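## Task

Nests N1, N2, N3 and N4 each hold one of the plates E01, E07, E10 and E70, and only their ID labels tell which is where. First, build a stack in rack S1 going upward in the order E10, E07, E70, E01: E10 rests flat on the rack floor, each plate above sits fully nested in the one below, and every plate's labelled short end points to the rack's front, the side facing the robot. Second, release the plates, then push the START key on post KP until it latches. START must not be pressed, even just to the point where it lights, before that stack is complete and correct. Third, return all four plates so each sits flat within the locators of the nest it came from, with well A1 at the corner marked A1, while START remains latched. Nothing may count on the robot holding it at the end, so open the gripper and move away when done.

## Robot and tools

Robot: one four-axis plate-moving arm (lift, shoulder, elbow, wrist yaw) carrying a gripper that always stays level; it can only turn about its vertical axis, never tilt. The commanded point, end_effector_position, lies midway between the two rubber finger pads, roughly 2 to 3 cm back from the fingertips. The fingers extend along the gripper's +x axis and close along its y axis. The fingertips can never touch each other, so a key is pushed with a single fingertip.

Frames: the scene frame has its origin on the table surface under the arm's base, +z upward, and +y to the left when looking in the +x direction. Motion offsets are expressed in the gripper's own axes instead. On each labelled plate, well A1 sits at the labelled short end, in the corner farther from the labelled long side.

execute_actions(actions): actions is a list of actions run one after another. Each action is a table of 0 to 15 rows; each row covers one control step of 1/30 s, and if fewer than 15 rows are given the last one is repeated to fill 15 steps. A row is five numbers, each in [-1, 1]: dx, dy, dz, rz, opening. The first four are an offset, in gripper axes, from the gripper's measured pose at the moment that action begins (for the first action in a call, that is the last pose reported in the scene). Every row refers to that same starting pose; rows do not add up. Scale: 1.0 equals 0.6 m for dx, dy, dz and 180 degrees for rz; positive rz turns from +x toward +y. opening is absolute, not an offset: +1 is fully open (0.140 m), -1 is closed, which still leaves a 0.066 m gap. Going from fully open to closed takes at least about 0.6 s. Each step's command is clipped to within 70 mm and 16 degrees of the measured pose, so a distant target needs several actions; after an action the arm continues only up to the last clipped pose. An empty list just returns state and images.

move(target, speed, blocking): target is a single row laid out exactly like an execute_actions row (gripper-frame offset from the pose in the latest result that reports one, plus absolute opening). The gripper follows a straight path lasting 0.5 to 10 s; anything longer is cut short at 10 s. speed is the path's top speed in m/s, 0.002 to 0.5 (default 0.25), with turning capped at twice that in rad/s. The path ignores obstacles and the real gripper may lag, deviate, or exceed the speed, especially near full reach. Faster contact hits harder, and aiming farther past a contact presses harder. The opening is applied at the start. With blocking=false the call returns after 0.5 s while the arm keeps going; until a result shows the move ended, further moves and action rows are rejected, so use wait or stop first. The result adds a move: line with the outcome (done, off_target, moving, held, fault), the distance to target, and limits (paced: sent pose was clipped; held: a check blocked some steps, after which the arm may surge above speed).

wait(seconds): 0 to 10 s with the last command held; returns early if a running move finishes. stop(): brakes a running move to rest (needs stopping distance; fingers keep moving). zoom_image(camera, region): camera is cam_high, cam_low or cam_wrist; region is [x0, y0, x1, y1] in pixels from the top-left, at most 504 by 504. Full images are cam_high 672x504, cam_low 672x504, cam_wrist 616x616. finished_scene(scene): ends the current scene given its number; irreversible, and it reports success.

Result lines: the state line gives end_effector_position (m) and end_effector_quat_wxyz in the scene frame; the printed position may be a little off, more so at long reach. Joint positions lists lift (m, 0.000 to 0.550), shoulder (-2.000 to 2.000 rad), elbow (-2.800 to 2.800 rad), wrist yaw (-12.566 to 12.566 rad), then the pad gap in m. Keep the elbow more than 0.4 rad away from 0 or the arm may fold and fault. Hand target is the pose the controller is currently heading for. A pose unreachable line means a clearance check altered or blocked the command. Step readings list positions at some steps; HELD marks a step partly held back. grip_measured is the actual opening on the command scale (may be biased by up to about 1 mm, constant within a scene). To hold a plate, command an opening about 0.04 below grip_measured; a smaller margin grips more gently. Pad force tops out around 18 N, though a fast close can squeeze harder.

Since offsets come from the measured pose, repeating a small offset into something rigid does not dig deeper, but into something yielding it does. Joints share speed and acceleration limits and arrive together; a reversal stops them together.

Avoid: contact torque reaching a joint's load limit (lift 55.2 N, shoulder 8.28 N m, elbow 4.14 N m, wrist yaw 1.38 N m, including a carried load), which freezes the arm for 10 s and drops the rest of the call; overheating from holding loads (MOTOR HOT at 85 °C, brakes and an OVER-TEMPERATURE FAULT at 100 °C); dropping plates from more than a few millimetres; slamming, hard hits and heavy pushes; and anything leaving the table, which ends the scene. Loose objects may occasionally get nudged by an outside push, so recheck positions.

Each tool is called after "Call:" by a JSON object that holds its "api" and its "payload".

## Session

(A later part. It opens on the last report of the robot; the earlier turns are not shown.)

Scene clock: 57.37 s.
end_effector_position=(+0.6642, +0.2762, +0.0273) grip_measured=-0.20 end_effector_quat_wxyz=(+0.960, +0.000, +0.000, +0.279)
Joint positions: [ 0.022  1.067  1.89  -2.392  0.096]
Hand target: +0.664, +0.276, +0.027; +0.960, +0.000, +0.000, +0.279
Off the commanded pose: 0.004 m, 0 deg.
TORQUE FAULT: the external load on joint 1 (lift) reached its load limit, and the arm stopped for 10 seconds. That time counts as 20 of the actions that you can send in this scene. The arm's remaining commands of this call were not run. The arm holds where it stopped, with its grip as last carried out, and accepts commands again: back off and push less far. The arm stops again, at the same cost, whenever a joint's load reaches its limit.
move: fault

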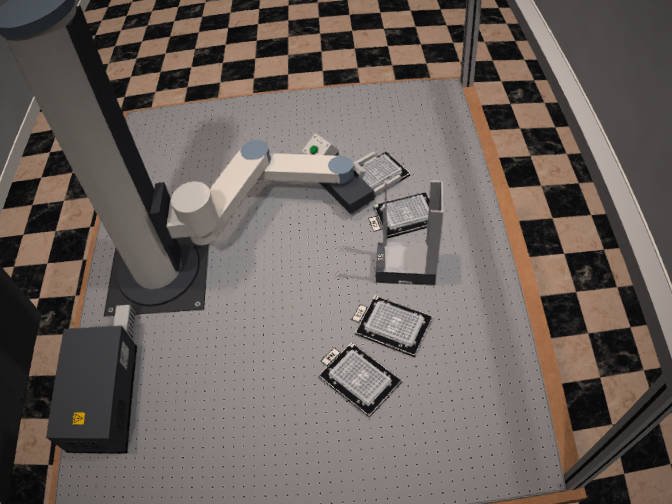

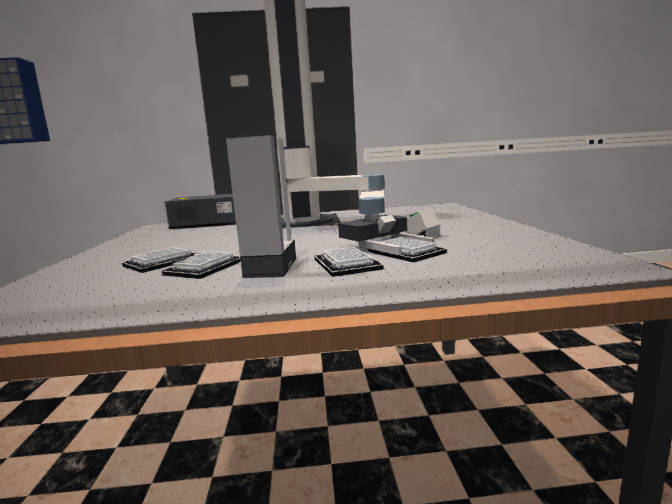

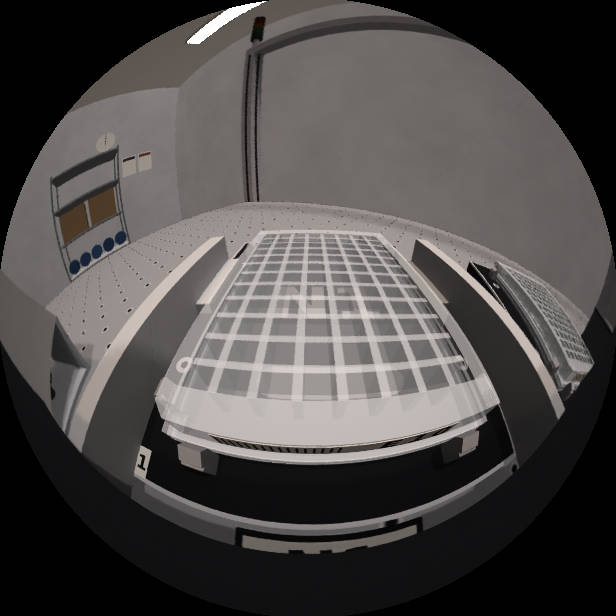

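Call:
{"api": "move", "payload": {"target": [0,0,0,0,-0.53]}}

Call:
{"api": "move", "payload": {"target": [0,0,0.3657,0,-0.53]}}

Call:
{"api": "move", "payload": {"target": [-0.0193,0.3053,0,0.1227,-0.53]}}

Call:
{"api": "move", "payload": {"target": [0,0,-0.47,0,-0.53], "speed": 0.35}}

Call:
{"api": "move", "payload": {"target": [0,0,-0.029,0,-0.53], "speed": 0.02}}

Scene clock: 350.90 s.
end_effector_position=(+0.7048, -0.0761, +0.1106) grip_measured=-0.47 end_effector_quat_wxyz=(+0.997, +0.000, +0.000, -0.074)
Joint positions: [ 0.106  0.503  1.722 -2.374  0.085]
Hand target: +0.705, -0.076, +0.111; +0.997, +0.000, +0.000, -0.074
Off the commanded pose: 0.000 m, 0 deg.
move: done

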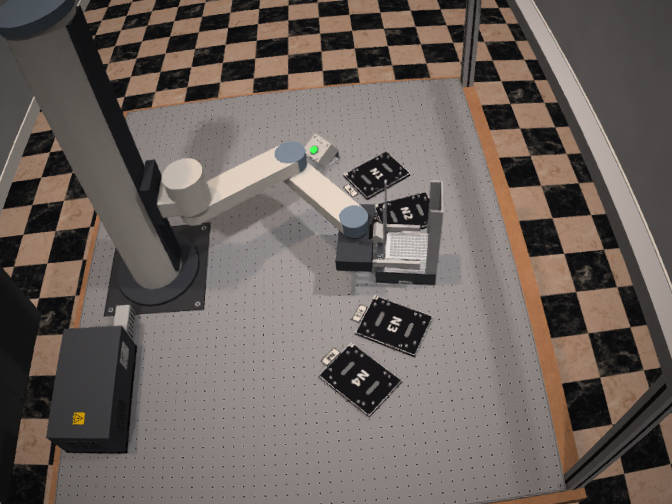

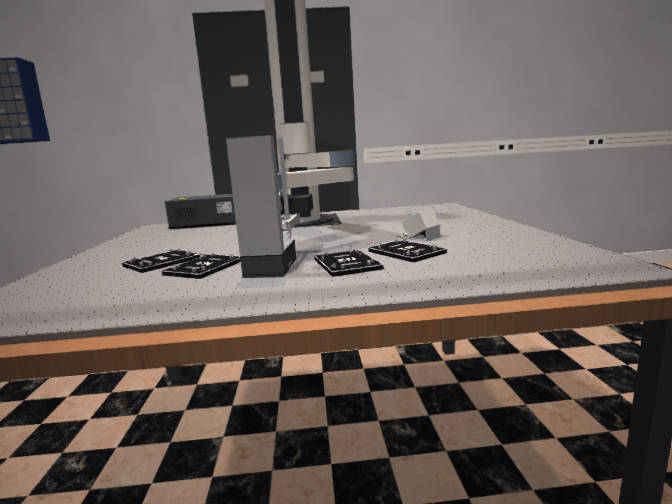

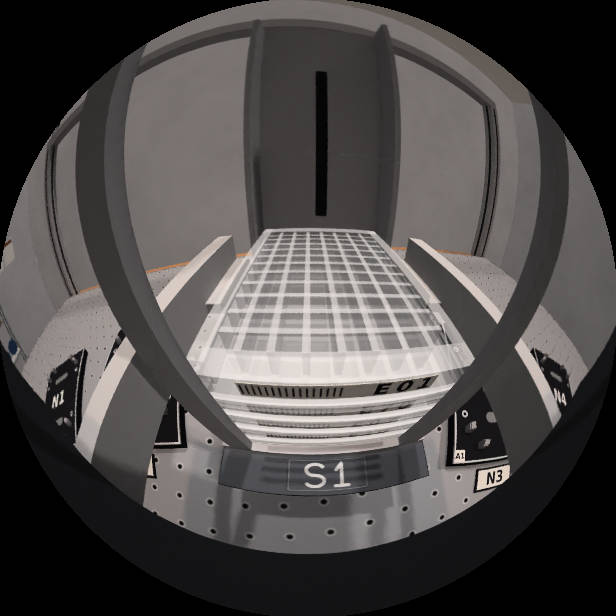

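Scene clock: 352.20 s.
end_effector_position=(+0.7048, -0.0761, +0.3301) grip_measured=-0.47 end_effector_quat_wxyz=(+0.997, +0.000, +0.000, -0.074)
Joint positions: [ 0.325  0.503  1.722 -2.374  0.085]
Hand target: +0.705, -0.076, +0.330; +0.997, +0.000, +0.000, -0.074
Off the commanded pose: 0.000 m, 0 deg.
move: done

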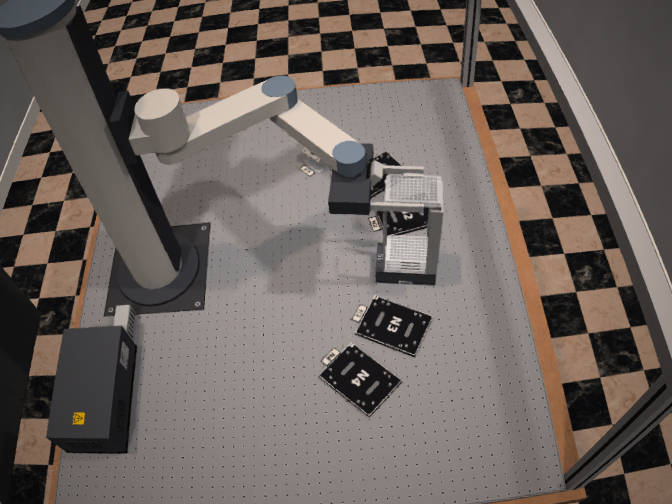

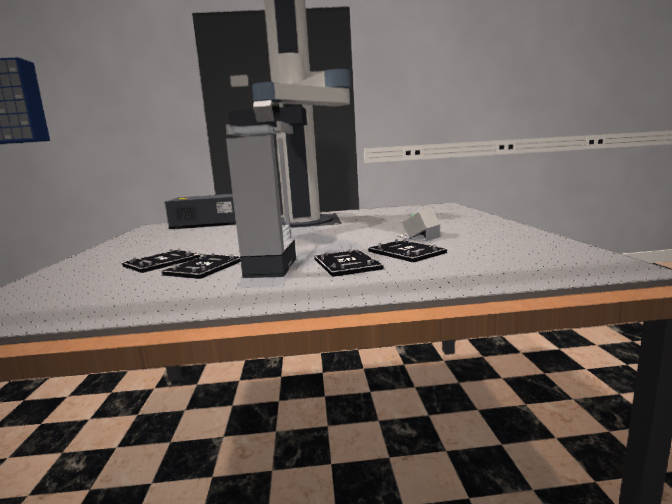

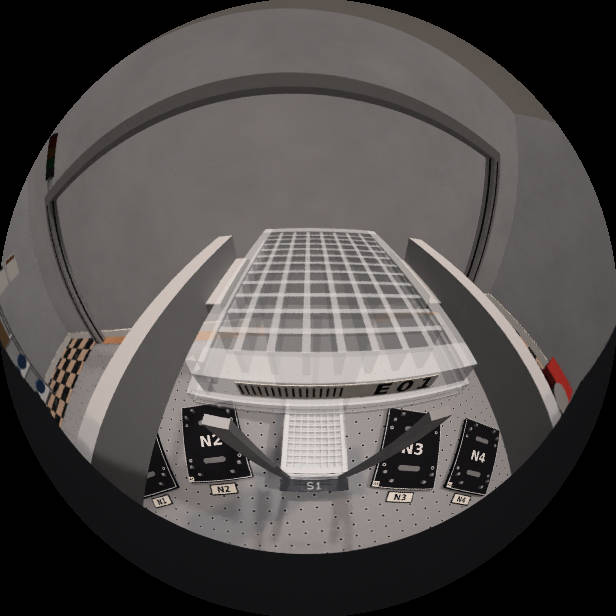

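Scene clock: 353.33 s.
end_effector_position=(+0.7205, +0.1070, +0.3301) grip_measured=-0.47 end_effector_quat_wxyz=(+0.993, +0.000, +0.000, +0.118)
Joint positions: [ 0.325  0.767  1.851 -2.38   0.085]
Hand target: +0.721, +0.107, +0.330; +0.993, +0.000, +0.000, +0.118
Off the commanded pose: 0.000 m, 0 deg.
move: done

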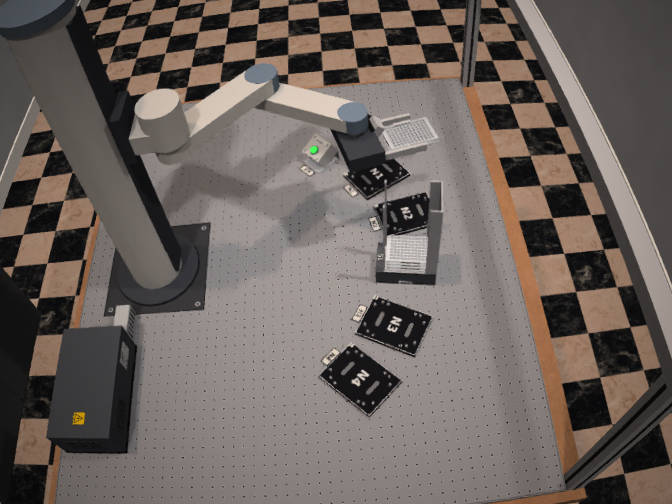

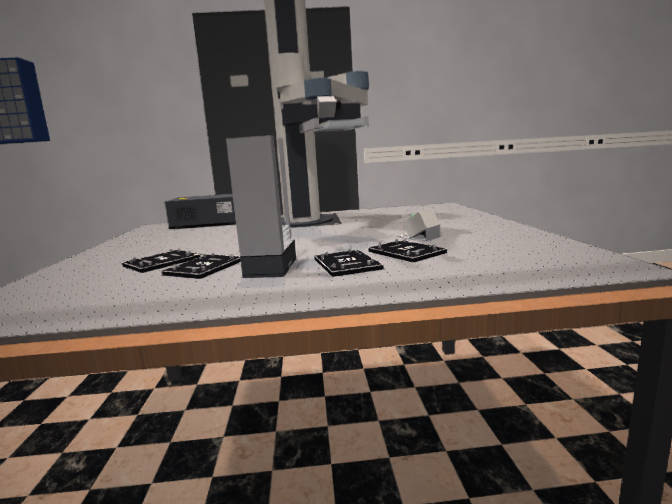

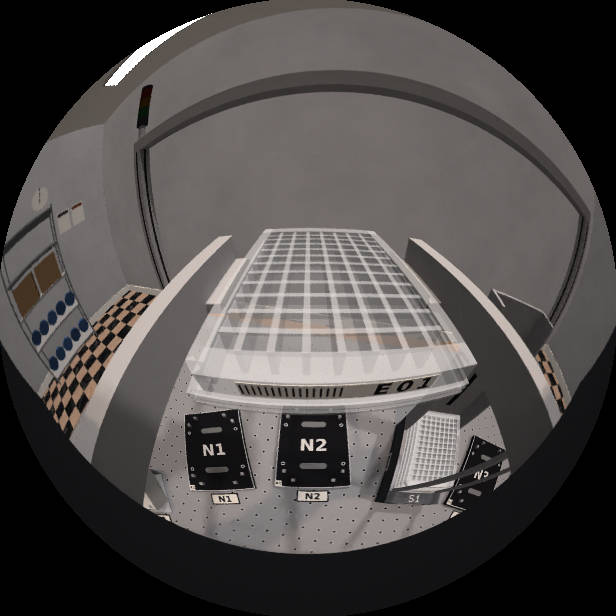

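Scene clock: 354.67 s.
end_effector_position=(+0.7205, +0.1070, +0.0480) grip_measured=-0.47 end_effector_quat_wxyz=(+0.993, +0.000, +0.000, +0.118)
Joint positions: [ 0.043  0.767  1.851 -2.38   0.085]
Hand target: +0.720, +0.107, +0.048; +0.993, +0.000, +0.000, +0.118
Off the commanded pose: 0.000 m, 0 deg.
move: done

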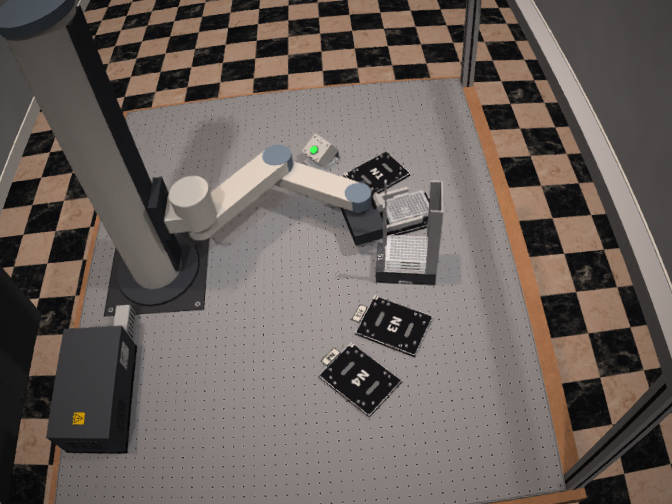

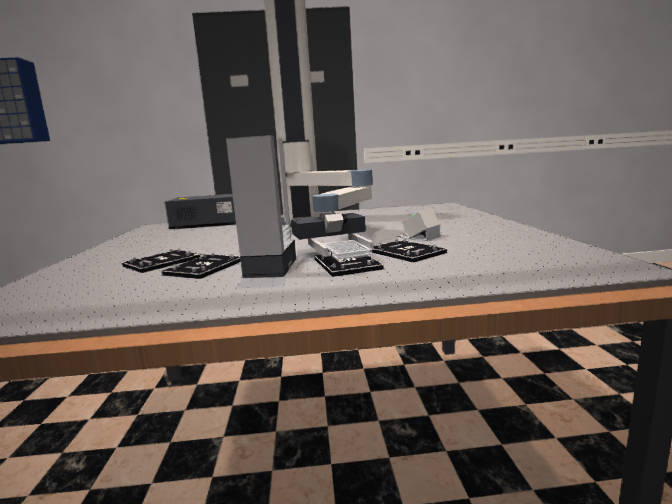

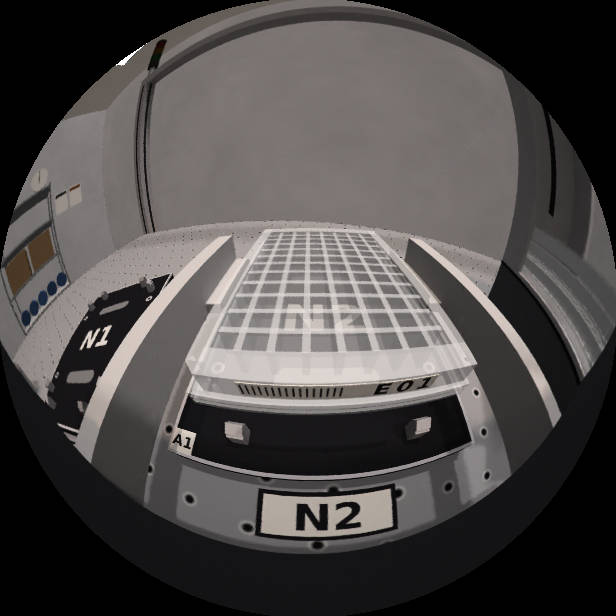

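Scene clock: 355.77 s.
end_effector_position=(+0.7205, +0.1068, +0.0310) grip_measured=-0.47 end_effector_quat_wxyz=(+0.993, +0.000, +0.000, +0.117)
Joint positions: [ 0.026  0.767  1.85  -2.383  0.086]
Hand target: +0.720, +0.107, +0.031; +0.993, +0.000, +0.000, +0.118
Off the commanded pose: 0.000 m, 0 deg.
move: done

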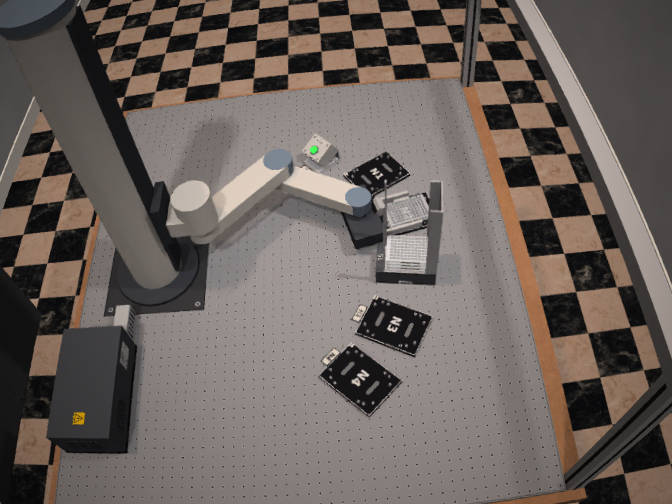

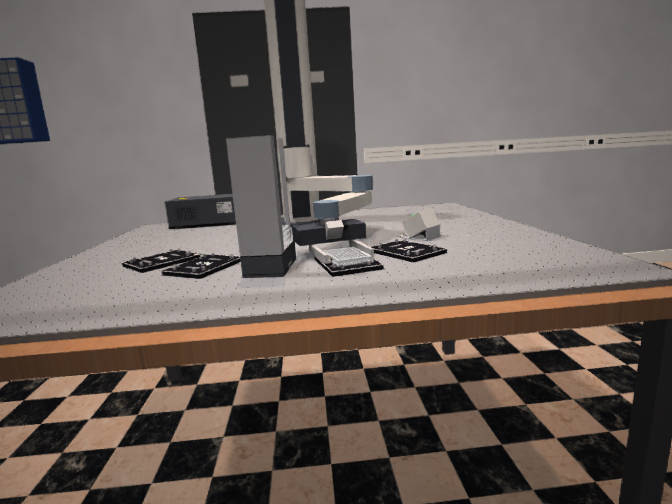

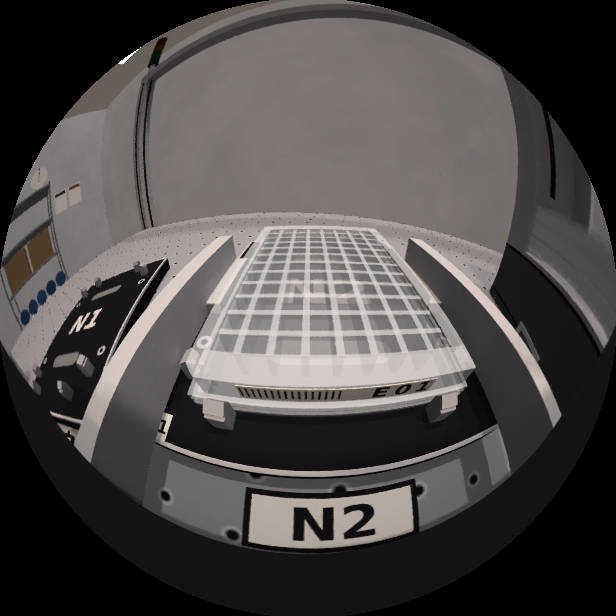

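Back is slightly up.

Call:
{"api": "move", "payload": {"target": [-0.0015,0,0.001,0,-0.53], "speed": 0.01}}

Call:
{"api": "move", "payload": {"target": [0,0,0,0,0.1]}}

Call:
{"api": "zoom_image", "payload": {"camera": "cam_low", "region": [290,220,410,290]}}

Scene clock: 360.33 s.
end_effector_position=(+0.7200, +0.1067, +0.0315) grip_measured=-0.47 end_effector_quat_wxyz=(+0.993, +0.000, +0.000, +0.116)
Joint positions: [ 0.026  0.769  1.847 -2.384  0.086]
Hand target: +0.720, +0.107, +0.032; +0.993, +0.000, +0.000, +0.117
Off the commanded pose: 0.000 m, 0 deg.
move: done

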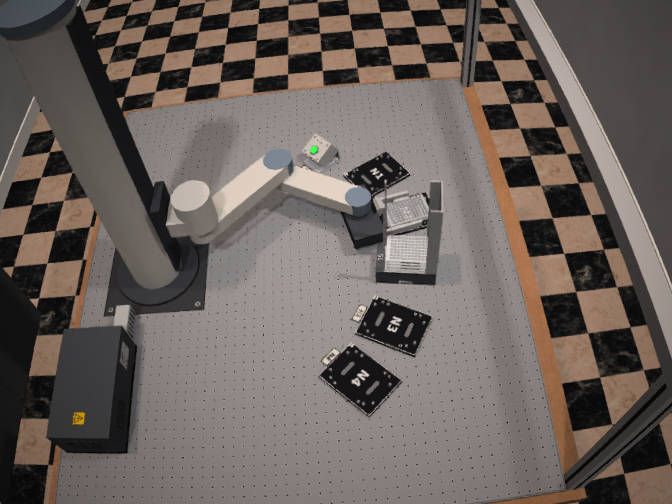

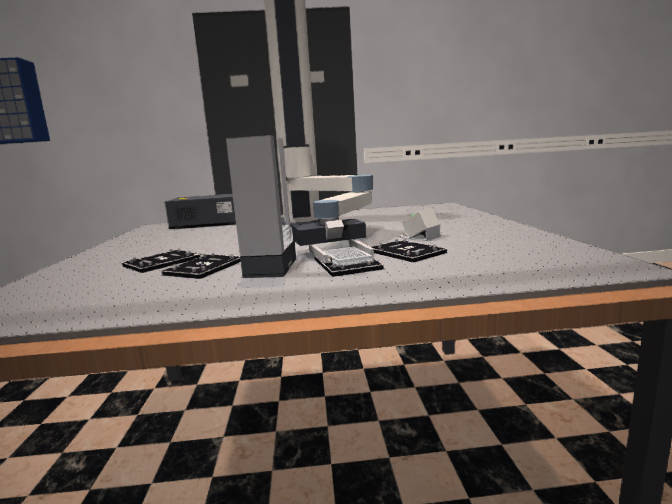

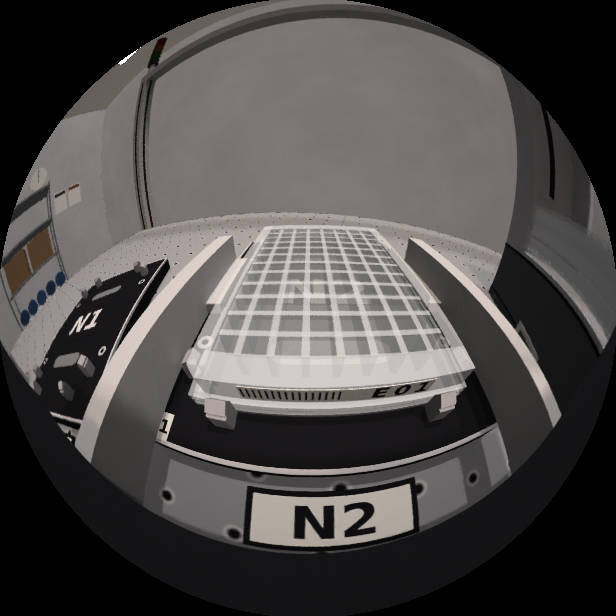

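Scene clock: 360.83 s.
end_effector_position=(+0.7200, +0.1067, +0.0315) grip_measured=+0.10 end_effector_quat_wxyz=(+0.993, +0.000, +0.000, +0.116)
Joint positions: [ 0.026  0.769  1.847 -2.384  0.107]
Hand target: +0.720, +0.107, +0.031; +0.993, +0.000, +0.000, +0.116
Off the commanded pose: 0.000 m, 0 deg.
move: done

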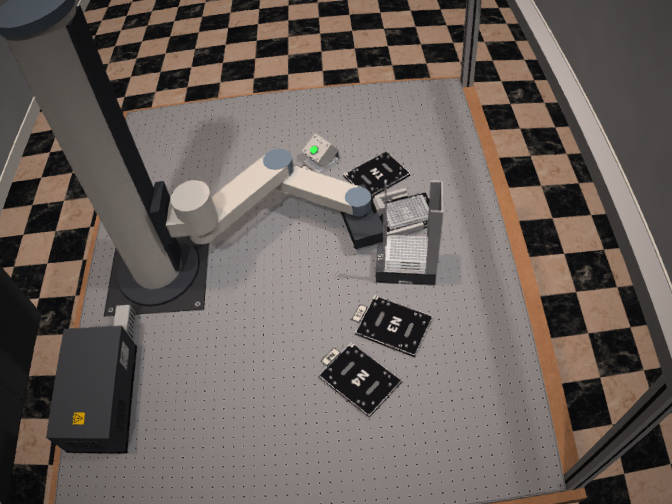

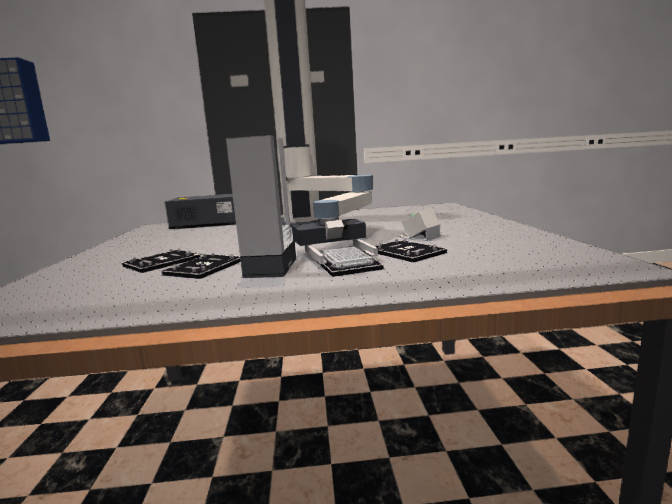

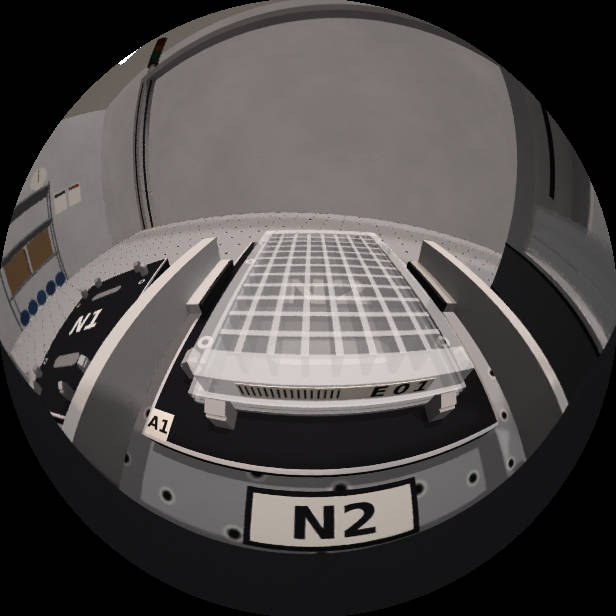

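Region (290, 220, 410, 290) of cam_low's 672x504 image, scaled by 4.200, with more detail than that image has; it fills the top 294 rows of this view, and the rest is white.

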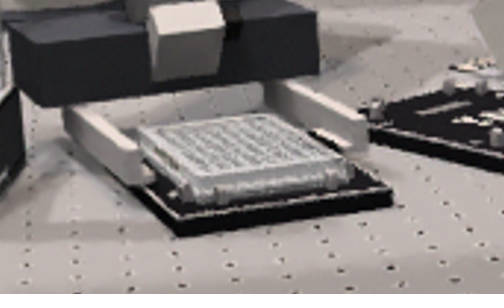

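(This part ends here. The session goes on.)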